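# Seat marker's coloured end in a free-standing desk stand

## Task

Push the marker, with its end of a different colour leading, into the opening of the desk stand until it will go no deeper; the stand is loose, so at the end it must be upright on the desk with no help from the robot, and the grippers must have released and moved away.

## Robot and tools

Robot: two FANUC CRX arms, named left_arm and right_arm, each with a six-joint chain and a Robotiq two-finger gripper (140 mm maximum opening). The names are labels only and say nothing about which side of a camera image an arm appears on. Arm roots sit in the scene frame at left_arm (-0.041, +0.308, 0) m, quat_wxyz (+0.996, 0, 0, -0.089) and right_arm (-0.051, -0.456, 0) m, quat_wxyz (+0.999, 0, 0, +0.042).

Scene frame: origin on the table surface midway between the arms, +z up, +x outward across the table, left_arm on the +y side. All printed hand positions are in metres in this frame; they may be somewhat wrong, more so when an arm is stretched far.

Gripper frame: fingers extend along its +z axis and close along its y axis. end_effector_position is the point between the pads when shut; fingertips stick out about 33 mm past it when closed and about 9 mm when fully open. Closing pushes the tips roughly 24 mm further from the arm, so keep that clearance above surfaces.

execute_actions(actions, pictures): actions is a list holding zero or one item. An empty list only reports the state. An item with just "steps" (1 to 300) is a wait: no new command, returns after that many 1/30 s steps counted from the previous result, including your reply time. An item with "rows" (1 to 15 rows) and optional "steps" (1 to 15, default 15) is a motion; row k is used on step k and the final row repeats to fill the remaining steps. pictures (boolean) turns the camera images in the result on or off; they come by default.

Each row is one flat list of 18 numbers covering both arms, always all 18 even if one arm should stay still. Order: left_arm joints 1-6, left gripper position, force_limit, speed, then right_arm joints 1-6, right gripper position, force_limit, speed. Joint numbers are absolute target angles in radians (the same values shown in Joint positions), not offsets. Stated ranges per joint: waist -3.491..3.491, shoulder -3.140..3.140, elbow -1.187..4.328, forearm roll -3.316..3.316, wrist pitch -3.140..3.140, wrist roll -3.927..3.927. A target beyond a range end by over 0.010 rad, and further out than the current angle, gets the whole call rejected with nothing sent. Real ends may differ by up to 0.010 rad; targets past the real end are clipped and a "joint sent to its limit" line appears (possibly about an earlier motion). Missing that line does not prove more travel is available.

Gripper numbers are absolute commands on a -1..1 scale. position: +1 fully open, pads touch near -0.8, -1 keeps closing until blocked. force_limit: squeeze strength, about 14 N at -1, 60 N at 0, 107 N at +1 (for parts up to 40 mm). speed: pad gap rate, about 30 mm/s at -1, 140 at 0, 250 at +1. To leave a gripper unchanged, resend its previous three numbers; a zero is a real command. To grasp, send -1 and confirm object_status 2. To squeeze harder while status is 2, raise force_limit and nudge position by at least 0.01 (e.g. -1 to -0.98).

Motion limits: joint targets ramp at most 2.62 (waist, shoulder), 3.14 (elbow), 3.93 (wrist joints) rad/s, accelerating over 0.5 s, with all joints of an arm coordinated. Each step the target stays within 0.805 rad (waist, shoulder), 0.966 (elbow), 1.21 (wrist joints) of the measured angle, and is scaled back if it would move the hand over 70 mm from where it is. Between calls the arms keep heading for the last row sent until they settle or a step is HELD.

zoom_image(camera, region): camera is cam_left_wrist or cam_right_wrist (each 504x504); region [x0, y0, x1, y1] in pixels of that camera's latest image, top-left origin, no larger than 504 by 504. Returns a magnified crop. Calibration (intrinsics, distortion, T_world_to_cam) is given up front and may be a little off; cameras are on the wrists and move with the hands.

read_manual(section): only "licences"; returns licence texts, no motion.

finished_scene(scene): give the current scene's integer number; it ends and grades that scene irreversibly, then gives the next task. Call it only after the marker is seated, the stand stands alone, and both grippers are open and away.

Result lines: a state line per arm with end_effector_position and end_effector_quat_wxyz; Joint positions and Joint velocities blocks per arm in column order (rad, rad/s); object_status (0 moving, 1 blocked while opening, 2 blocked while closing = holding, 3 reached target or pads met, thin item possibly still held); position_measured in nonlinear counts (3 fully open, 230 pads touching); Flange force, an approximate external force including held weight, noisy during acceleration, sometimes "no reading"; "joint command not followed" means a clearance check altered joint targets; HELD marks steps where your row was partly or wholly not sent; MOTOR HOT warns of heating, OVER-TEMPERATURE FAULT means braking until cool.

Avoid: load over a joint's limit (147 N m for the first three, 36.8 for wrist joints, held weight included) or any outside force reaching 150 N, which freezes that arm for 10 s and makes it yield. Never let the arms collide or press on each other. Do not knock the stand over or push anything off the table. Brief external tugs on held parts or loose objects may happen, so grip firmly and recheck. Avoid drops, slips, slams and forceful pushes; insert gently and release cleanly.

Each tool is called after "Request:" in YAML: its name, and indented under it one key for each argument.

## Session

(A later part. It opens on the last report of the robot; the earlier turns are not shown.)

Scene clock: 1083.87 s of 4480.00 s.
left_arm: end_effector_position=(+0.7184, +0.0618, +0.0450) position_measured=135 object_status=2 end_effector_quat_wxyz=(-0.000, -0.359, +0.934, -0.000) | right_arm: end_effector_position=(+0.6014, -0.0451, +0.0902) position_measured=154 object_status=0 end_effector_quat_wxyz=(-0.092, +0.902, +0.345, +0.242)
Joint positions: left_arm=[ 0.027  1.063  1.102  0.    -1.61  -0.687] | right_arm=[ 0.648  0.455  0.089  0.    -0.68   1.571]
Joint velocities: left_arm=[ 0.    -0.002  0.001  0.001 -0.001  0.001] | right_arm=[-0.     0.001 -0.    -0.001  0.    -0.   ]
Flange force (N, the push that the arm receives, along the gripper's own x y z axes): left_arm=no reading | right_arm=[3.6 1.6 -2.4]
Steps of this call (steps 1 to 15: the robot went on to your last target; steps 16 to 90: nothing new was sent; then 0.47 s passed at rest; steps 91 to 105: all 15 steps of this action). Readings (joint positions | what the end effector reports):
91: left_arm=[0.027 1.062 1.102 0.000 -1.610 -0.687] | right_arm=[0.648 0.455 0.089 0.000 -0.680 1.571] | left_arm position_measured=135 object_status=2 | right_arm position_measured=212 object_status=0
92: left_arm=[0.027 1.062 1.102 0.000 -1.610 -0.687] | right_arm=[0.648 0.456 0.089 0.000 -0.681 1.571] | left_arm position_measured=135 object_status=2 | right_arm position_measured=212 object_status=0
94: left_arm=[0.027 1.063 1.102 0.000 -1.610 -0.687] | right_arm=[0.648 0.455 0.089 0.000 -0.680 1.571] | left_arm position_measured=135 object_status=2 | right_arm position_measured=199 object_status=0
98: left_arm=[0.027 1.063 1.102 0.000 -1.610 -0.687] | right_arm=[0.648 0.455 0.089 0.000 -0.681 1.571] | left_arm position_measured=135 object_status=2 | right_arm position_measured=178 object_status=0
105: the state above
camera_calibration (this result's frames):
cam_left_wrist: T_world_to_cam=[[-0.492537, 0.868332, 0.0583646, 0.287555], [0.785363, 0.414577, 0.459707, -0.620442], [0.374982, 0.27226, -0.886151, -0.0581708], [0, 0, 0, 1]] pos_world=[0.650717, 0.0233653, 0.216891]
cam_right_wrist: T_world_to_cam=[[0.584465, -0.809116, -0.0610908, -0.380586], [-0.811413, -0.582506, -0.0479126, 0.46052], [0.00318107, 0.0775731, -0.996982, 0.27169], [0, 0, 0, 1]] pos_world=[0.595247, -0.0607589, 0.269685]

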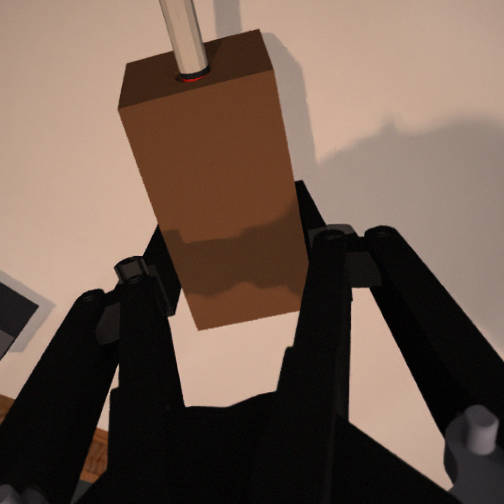

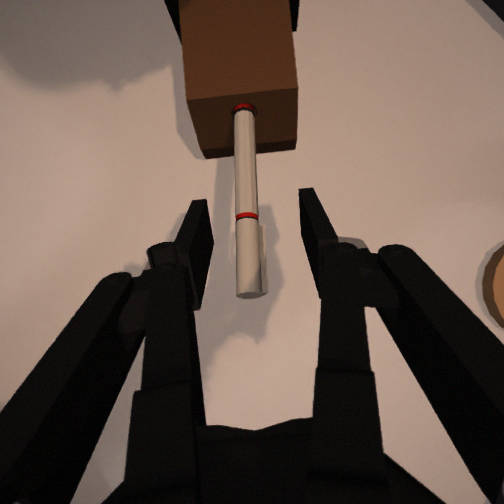

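Request:
execute_actions:
  actions: []

Request:
zoom_image:
  camera: "cam_left_wrist"
  region: [110, 0, 290, 130]

Request:
zoom_image:
  camera: "cam_right_wrist"
  region: [170, 60, 320, 310]

Scene clock: 1090.30 s of 4480.00 s.
left_arm: end_effector_position=(+0.7184, +0.0618, +0.0450) position_measured=135 object_status=2 end_effector_quat_wxyz=(-0.000, -0.359, +0.934, +0.000) | right_arm: end_effector_position=(+0.6014, -0.0451, +0.0902) position_measured=154 object_status=3 end_effector_quat_wxyz=(-0.092, +0.902, +0.345, +0.242)
Joint positions: left_arm=[ 0.027  1.063  1.102 -0.    -1.61  -0.687] | right_arm=[ 0.647  0.455  0.089  0.    -0.68   1.571]
Joint velocities: left_arm=[-0.001 -0.002  0.001 -0.001  0.     0.   ] | right_arm=[-0.    -0.001 -0.     0.     0.    -0.   ]
Flange force (N, the push that the arm receives, along the gripper's own x y z axes): left_arm=no reading | right_arm=[3.0 1.0 -2.6]
Steps of this call (steps 1 to 15: the robot went on to your last target; steps 16 to 100: nothing new was sent; then 3.10 s passed at rest). Readings (joint positions | what the end effector reports):
1: left_arm=[0.027 1.063 1.102 0.000 -1.610 -0.687] | right_arm=[0.648 0.455 0.089 0.000 -0.681 1.571] | left_arm position_measured=135 object_status=2 | right_arm position_measured=154 object_status=0
2: left_arm=[0.027 1.063 1.102 0.000 -1.610 -0.687] | right_arm=[0.648 0.455 0.089 0.000 -0.680 1.571] | left_arm position_measured=135 object_status=2 | right_arm position_measured=154 object_status=0
4: left_arm=[0.027 1.063 1.102 0.000 -1.610 -0.687] | right_arm=[0.648 0.455 0.089 0.000 -0.681 1.571] | left_arm position_measured=135 object_status=2 | right_arm position_measured=154 object_status=3
8: left_arm=[0.027 1.063 1.102 0.000 -1.610 -0.687] | right_arm=[0.648 0.455 0.089 0.000 -0.680 1.571] | left_arm position_measured=135 object_status=2 | right_arm position_measured=154 object_status=3
100: the state above
All arms were judged still, so your last target was given up. Only a new action makes them travel on or press farther. Fingers that are still opening or closing keep moving.
camera_calibration (this result's frames):
cam_left_wrist: T_world_to_cam=[[-0.492573, 0.868312, 0.0583685, 0.287551], [0.785329, 0.414594, 0.459751, -0.620464], [0.375008, 0.272299, -0.886128, -0.0581899], [0, 0, 0, 1]] pos_world=[0.650729, 0.0234014, 0.216911]
cam_right_wrist: T_world_to_cam=[[0.584429, -0.809142, -0.0610998, -0.380594], [-0.811439, -0.58247, -0.0479115, 0.460534], [0.00317836, 0.0775796, -0.996981, 0.271693], [0, 0, 0, 1]] pos_world=[0.595262, -0.060785, 0.269683]

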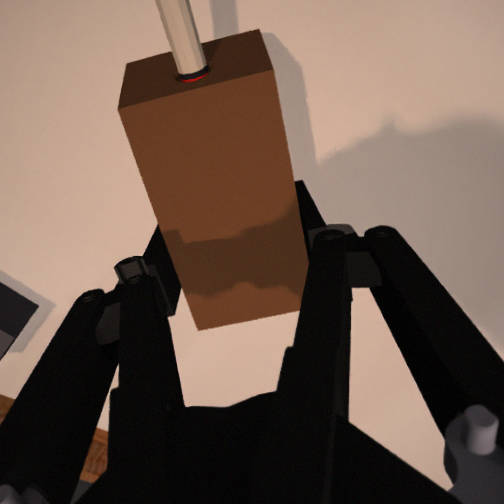

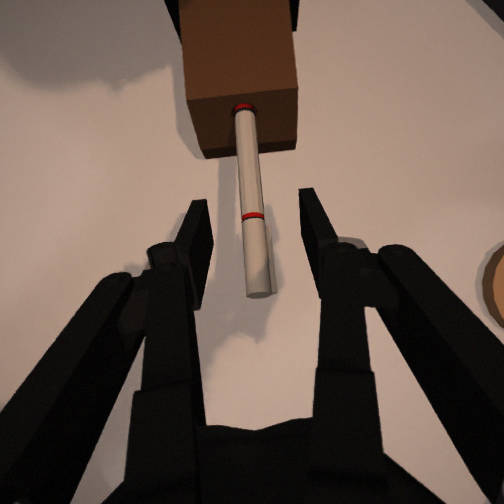

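Region (110, 0, 290, 130) of cam_left_wrist's 504x504 image, scaled by 2.800, with more detail than that image has.

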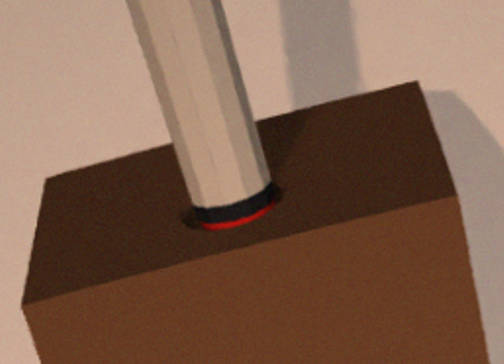

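Region (170, 60, 320, 310) of cam_right_wrist's 504x504 image, scaled by 2.016, with more detail than that image has; it fills the left 302 columns of this view, and the rest is white.

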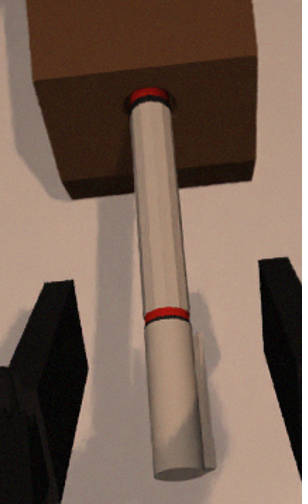

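Request:
execute_actions:
  actions:
    - {"rows": [[0.027,1.0625,1.102,0.0,-1.6103,-0.687,0.5,0,-0.6,0.6475,0.4435,0.0865,0.0,-0.6903,1.571,-0.2,0.2,-0.4],[0.027,1.0625,1.102,0.0,-1.6103,-0.687,0.5,0,-0.6,0.6475,0.4316,0.0843,0.0,-0.7000,1.571,-0.2,0.2,-0.4],[0.027,1.0625,1.102,0.0,-1.6103,-0.687,0.5,0,-0.6,0.6475,0.4196,0.0821,0.0,-0.7098,1.571,-0.2,0.2,-0.4],[0.027,1.0625,1.102,0.0,-1.6103,-0.687,0.5,0,-0.6,0.6475,0.4077,0.0799,0.0,-0.7195,1.571,-0.2,0.2,-0.4],[0.027,1.0625,1.102,0.0,-1.6103,-0.687,0.5,0,-0.6,0.6475,0.3957,0.0777,0.0,-0.7293,1.571,-0.2,0.2,-0.4],[0.027,1.0625,1.102,0.0,-1.6103,-0.687,0.5,0,-0.6,0.6475,0.3837,0.0755,0.0,-0.7390,1.571,-0.2,0.2,-0.4],[0.027,1.0625,1.102,0.0,-1.6103,-0.687,0.5,0,-0.6,0.6475,0.3718,0.0733,0.0,-0.7488,1.571,-0.2,0.2,-0.4],[0.027,1.0625,1.102,0.0,-1.6103,-0.687,0.5,0,-0.6,0.6475,0.3598,0.0710,0.0,-0.7585,1.571,-0.2,0.2,-0.4],[0.027,1.0625,1.102,0.0,-1.6103,-0.687,0.5,0,-0.6,0.6475,0.3479,0.0688,0.0,-0.7683,1.571,-0.2,0.2,-0.4],[0.027,1.0625,1.102,0.0,-1.6103,-0.687,0.5,0,-0.6,0.6475,0.3359,0.0666,0.0,-0.7780,1.571,-0.2,0.2,-0.4],[0.027,1.0625,1.102,0.0,-1.6103,-0.687,0.5,0,-0.6,0.6475,0.3239,0.0644,0.0,-0.7878,1.571,-0.2,0.2,-0.4],[0.027,1.0625,1.102,0.0,-1.6103,-0.687,0.5,0,-0.6,0.6475,0.3120,0.0622,0.0,-0.7975,1.571,-0.2,0.2,-0.4],[0.027,1.0625,1.102,0.0,-1.6103,-0.687,0.5,0,-0.6,0.6475,0.3000,0.0600,0.0,-0.8073,1.571,-0.2,0.2,-0.4],[0.027,1.0625,1.102,0.0,-1.6103,-0.687,0.5,0,-0.6,0.6475,0.2881,0.0578,0.0,-0.8170,1.571,-0.2,0.2,-0.4],[0.027,1.0625,1.102,0.0,-1.6103,-0.687,0.5,0,-0.6,0.6475,0.2761,0.0556,0.0,-0.8268,1.571,-0.2,0.2,-0.4]], "steps": 15}

Scene clock: 1177.00 s of 4480.00 s.
left_arm: end_effector_position=(+0.7184, +0.0618, +0.0450) position_measured=82 object_status=0 end_effector_quat_wxyz=(-0.000, -0.359, +0.934, +0.000) | right_arm: end_effector_position=(+0.5708, -0.0725, +0.1629) position_measured=154 object_status=3 end_effector_quat_wxyz=(-0.092, +0.902, +0.345, +0.242)
Joint positions: left_arm=[ 0.027  1.062  1.102 -0.    -1.61  -0.687] | right_arm=[ 0.647  0.306  0.061 -0.    -0.802  1.571]
Joint velocities: left_arm=[-0.001  0.002  0.     0.001  0.    -0.002] | right_arm=[ 0.    -0.352 -0.065 -0.    -0.285  0.   ]
Flange force (N, the push that the arm receives, along the gripper's own x y z axes): left_arm=no reading | right_arm=[2.8 0.5 -2.0]
Steps of this call (steps 1 to 90: nothing new was sent; then 83.20 s passed at rest; steps 91 to 105: all 15 steps of this action). Readings (joint positions | what the end effector reports):
91: left_arm=[0.027 1.062 1.102 -0.000 -1.610 -0.687] | right_arm=[0.647 0.455 0.089 -0.000 -0.681 1.571] | left_arm position_measured=135 object_status=0 | right_arm position_measured=154 object_status=3
92: left_arm=[0.027 1.062 1.102 -0.000 -1.610 -0.687] | right_arm=[0.647 0.453 0.088 -0.000 -0.683 1.571] | left_arm position_measured=135 object_status=0 | right_arm position_measured=154 object_status=3
94: left_arm=[0.027 1.062 1.102 -0.000 -1.610 -0.687] | right_arm=[0.647 0.435 0.085 -0.000 -0.697 1.571] | left_arm position_measured=126 object_status=0 | right_arm position_measured=154 object_status=3
98: left_arm=[0.027 1.063 1.102 -0.000 -1.610 -0.687] | right_arm=[0.647 0.389 0.077 -0.000 -0.734 1.571] | left_arm position_measured=110 object_status=0 | right_arm position_measured=154 object_status=3
105: the state above
camera_calibration (this result's frames):
cam_left_wrist: T_world_to_cam=[[-0.492571, 0.868313, 0.0583685, 0.28755], [0.785329, 0.414592, 0.459751, -0.620464], [0.375008, 0.272299, -0.886128, -0.0581902], [0, 0, 0, 1]] pos_world=[0.650729, 0.0234018, 0.216911]
cam_right_wrist: T_world_to_cam=[[0.584427, -0.809142, -0.0611033, -0.38046], [-0.81144, -0.582469, -0.0479055, 0.423236], [0.00317152, 0.0775789, -0.996981, 0.346388], [0, 0, 0, 1]] pos_world=[0.564683, -0.0881971, 0.342371]

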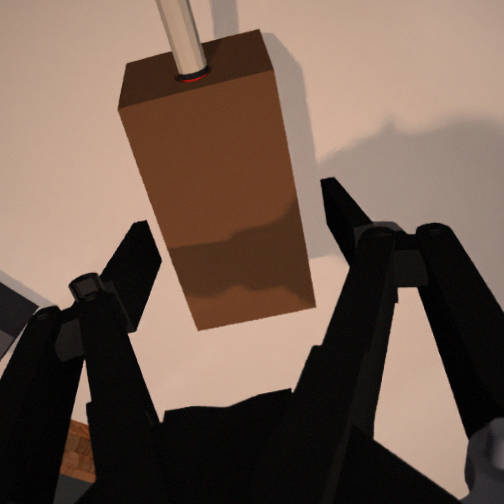

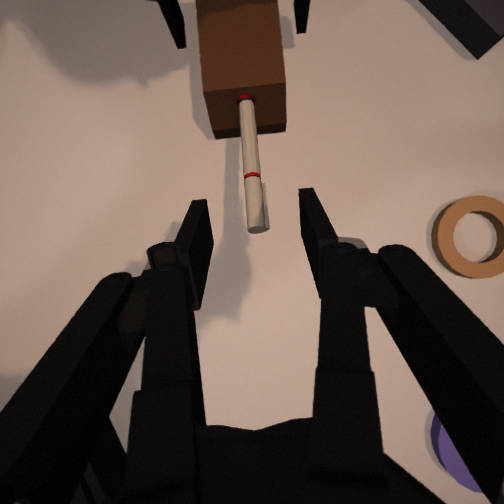

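Now lift left arm to its pre-grasp pose, and pull right further back.

Request:
execute_actions:
  actions:
    - {"rows": [[0.027,1.0655,1.1193,0.0,-1.6245,-0.687,0.5,0,-0.6,0.6475,0.2666,0.0556,0.0,-0.8363,1.571,-0.2,0.2,-0.4],[0.027,1.0686,1.1365,0.0,-1.6388,-0.687,0.5,0,-0.6,0.6475,0.2571,0.0556,0.0,-0.8458,1.571,-0.2,0.2,-0.4],[0.027,1.0716,1.1538,0.0,-1.6530,-0.687,0.5,0,-0.6,0.6475,0.2476,0.0556,0.0,-0.8553,1.571,-0.2,0.2,-0.4],[0.027,1.0746,1.1711,0.0,-1.6673,-0.687,0.5,0,-0.6,0.6475,0.2381,0.0556,0.0,-0.8648,1.571,-0.2,0.2,-0.4],[0.027,1.0776,1.1883,0.0,-1.6815,-0.687,0.5,0,-0.6,0.6475,0.2286,0.0556,0.0,-0.8743,1.571,-0.2,0.2,-0.4],[0.027,1.0807,1.2056,0.0,-1.6957,-0.687,0.5,0,-0.6,0.6475,0.2191,0.0556,0.0,-0.8838,1.571,-0.2,0.2,-0.4],[0.027,1.0837,1.2228,0.0,-1.7100,-0.687,0.5,0,-0.6,0.6475,0.2096,0.0556,0.0,-0.8933,1.571,-0.2,0.2,-0.4],[0.027,1.0867,1.2401,0.0,-1.7242,-0.687,0.5,0,-0.6,0.6475,0.2000,0.0556,0.0,-0.9029,1.571,-0.2,0.2,-0.4]], "steps": 15}
  pictures: false

Scene clock: 1191.83 s of 4480.00 s.
left_arm: end_effector_position=(+0.7184, +0.0618, +0.0848) position_measured=66 object_status=3 end_effector_quat_wxyz=(-0.000, -0.359, +0.934, +0.000) | right_arm: end_effector_position=(+0.5457, -0.0950, +0.2161) position_measured=154 object_status=3 end_effector_quat_wxyz=(-0.092, +0.902, +0.345, +0.242)
Joint positions: left_arm=[ 0.027  1.087  1.24  -0.    -1.724 -0.687] | right_arm=[ 0.648  0.2    0.056  0.    -0.903  1.571]
Joint velocities: left_arm=[ 0.001  0.001  0.002 -0.001 -0.001 -0.001] | right_arm=[ 0.  0. -0. -0. -0.  0.]
Flange force (N, the push that the arm receives, along the gripper's own x y z axes): left_arm=no reading | right_arm=[-3.7 -1.5 -2.2]
Steps of this call (steps 1 to 30: the robot went on to your last target; steps 31 to 90: nothing new was sent; then 11.33 s passed at rest; steps 91 to 105: all 15 steps of this action). Readings (joint positions | what the end effector reports):
91: left_arm=[0.027 1.063 1.102 -0.000 -1.610 -0.687] | right_arm=[0.648 0.276 0.056 -0.000 -0.827 1.571] | left_arm position_measured=66 object_status=3 | right_arm position_measured=154 object_status=3
92: left_arm=[0.027 1.063 1.105 -0.000 -1.613 -0.687] | right_arm=[0.648 0.274 0.056 -0.000 -0.830 1.571] | left_arm position_measured=66 object_status=3 | right_arm position_measured=154 object_status=3
94: left_arm=[0.027 1.067 1.129 -0.000 -1.633 -0.687] | right_arm=[0.648 0.258 0.056 -0.000 -0.844 1.571] | left_arm position_measured=66 object_status=3 | right_arm position_measured=154 object_status=3
98: left_arm=[0.027 1.079 1.194 -0.000 -1.686 -0.687] | right_arm=[0.648 0.222 0.056 -0.000 -0.881 1.571] | left_arm position_measured=66 object_status=3 | right_arm position_measured=154 object_status=3
105: the state above

Request:
execute_actions:
  actions:
    - {"rows": [[0.027,0.75,1.10,0.0,-1.80,-0.687,0.5,0,-0.6,0.6475,0.2000,0.0556,0.0,-0.9029,1.571,-0.2,0.2,-0.4]], "steps": 15}
  pictures: false

Request:
execute_actions:
  actions:
    - {"steps": 30}

Scene clock: 1198.93 s of 4480.00 s.
left_arm: end_effector_position=(+0.6682, +0.0694, +0.2560) position_measured=66 object_status=3 end_effector_quat_wxyz=(+0.046, -0.358, +0.932, -0.026) | right_arm: end_effector_position=(+0.5457, -0.0950, +0.2162) position_measured=154 object_status=3 end_effector_quat_wxyz=(-0.092, +0.902, +0.345, +0.242)
Joint positions: left_arm=[ 0.027  0.792  1.118  0.    -1.79  -0.687] | right_arm=[ 0.647  0.2    0.056 -0.    -0.903  1.571]
Joint velocities: left_arm=[ 0.001 -0.648 -0.258 -0.002 -0.142  0.001] | right_arm=[-0.  0. -0.  0. -0. -0.]
Flange force (N, the push that the arm receives, along the gripper's own x y z axes): left_arm=no reading | right_arm=[2.5 0.6 -2.3]
Steps of this call (steps 1 to 15: the robot went on to your last target; steps 16 to 90: nothing new was sent; then 3.60 s passed at rest; steps 91 to 105: all 15 steps of this action). Readings (joint positions | what the end effector reports):
91: left_arm=[0.027 1.087 1.240 -0.000 -1.724 -0.687] | right_arm=[0.648 0.200 0.056 -0.000 -0.903 1.571] | left_arm position_measured=66 object_status=3 | right_arm position_measured=154 object_status=3
92: left_arm=[0.027 1.084 1.239 -0.000 -1.725 -0.687] | right_arm=[0.647 0.200 0.056 -0.000 -0.903 1.571] | left_arm position_measured=66 object_status=3 | right_arm position_measured=154 object_status=3
94: left_arm=[0.027 1.062 1.230 -0.000 -1.730 -0.687] | right_arm=[0.647 0.200 0.056 -0.000 -0.903 1.571] | left_arm position_measured=66 object_status=3 | right_arm position_measured=154 object_status=3
98: left_arm=[0.027 0.966 1.190 0.000 -1.751 -0.687] | right_arm=[0.647 0.200 0.056 -0.000 -0.903 1.571] | left_arm position_measured=66 object_status=3 | right_arm position_measured=154 object_status=3
105: the state above

Scene clock: 1199.93 s of 4480.00 s.
left_arm: end_effector_position=(+0.6577, +0.0710, +0.2785) position_measured=66 object_status=3 end_effector_quat_wxyz=(+0.052, -0.358, +0.932, -0.030) | right_arm: end_effector_position=(+0.5457, -0.0950, +0.2162) position_measured=154 object_status=3 end_effector_quat_wxyz=(-0.092, +0.902, +0.345, +0.242)
Joint positions: left_arm=[ 0.027  0.75   1.1    0.    -1.8   -0.687] | right_arm=[ 0.647  0.2    0.056 -0.    -0.903  1.571]
Joint velocities: left_arm=[ 0.001 -0.     0.001  0.002 -0.    -0.002] | right_arm=[-0.    -0.001 -0.    -0.001  0.    -0.   ]
Flange force (N, the push that the arm receives, along the gripper's own x y z axes): left_arm=no reading | right_arm=[2.8 0.7 -2.4]
Steps of this call (steps 1 to 30: the robot went on to your last target). Readings (joint positions | what the end effector reports):
1: left_arm=[0.027 0.773 1.110 0.000 -1.795 -0.687] | right_arm=[0.647 0.200 0.056 -0.000 -0.903 1.571] | left_arm position_measured=66 object_status=3 | right_arm position_measured=154 object_status=3
2: left_arm=[0.027 0.759 1.105 0.000 -1.798 -0.687] | right_arm=[0.647 0.200 0.056 -0.000 -0.903 1.571] | left_arm position_measured=66 object_status=3 | right_arm position_measured=154 object_status=3
4: left_arm=[0.027 0.750 1.100 0.000 -1.800 -0.687] | right_arm=[0.647 0.200 0.056 0.000 -0.903 1.571] | left_arm position_measured=66 object_status=3 | right_arm position_measured=154 object_status=3
8: left_arm=[0.027 0.750 1.100 0.000 -1.800 -0.687] | right_arm=[0.647 0.200 0.056 -0.000 -0.903 1.571] | left_arm position_measured=66 object_status=3 | right_arm position_measured=154 object_status=3
30: the state above
All arms were judged still, so your last target was given up. Only a new action makes them travel on or press farther. Fingers that are still opening or closing keep moving.
camera_calibration (this result's frames):
cam_left_wrist: T_world_to_cam=[[-0.49508, 0.868693, -0.0163894, 0.258441], [0.725429, 0.423666, 0.542457, -0.668182], [0.478172, 0.25667, -0.839923, 0.0893771], [0, 0, 0, 1]] pos_world=[0.56993, 0.0356398, 0.441766]
cam_right_wrist: T_world_to_cam=[[0.584428, -0.809142, -0.0610992, -0.380746], [-0.811439, -0.58247, -0.0479043, 0.392309], [0.00317292, 0.077575, -0.996981, 0.401324], [0, 0, 0, 1]] pos_world=[0.53958, -0.110702, 0.395643]

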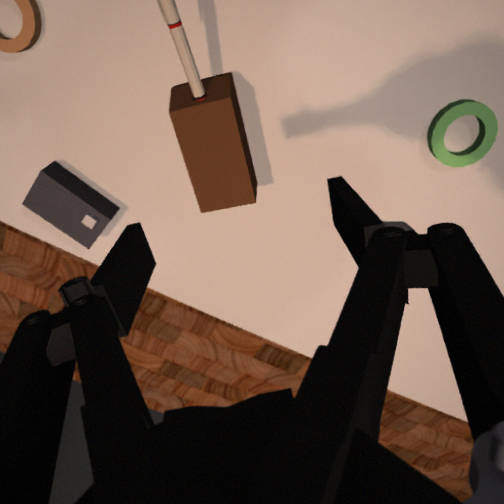

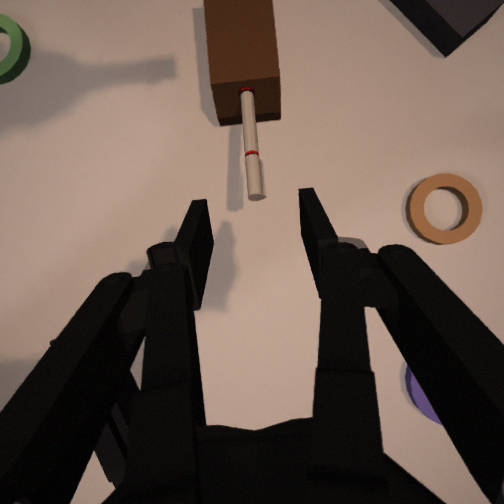

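Stand is standing, marker is seated, both arms are clear.

Request:
finished_scene:
  scene: 1

The scene is finished: the task was done.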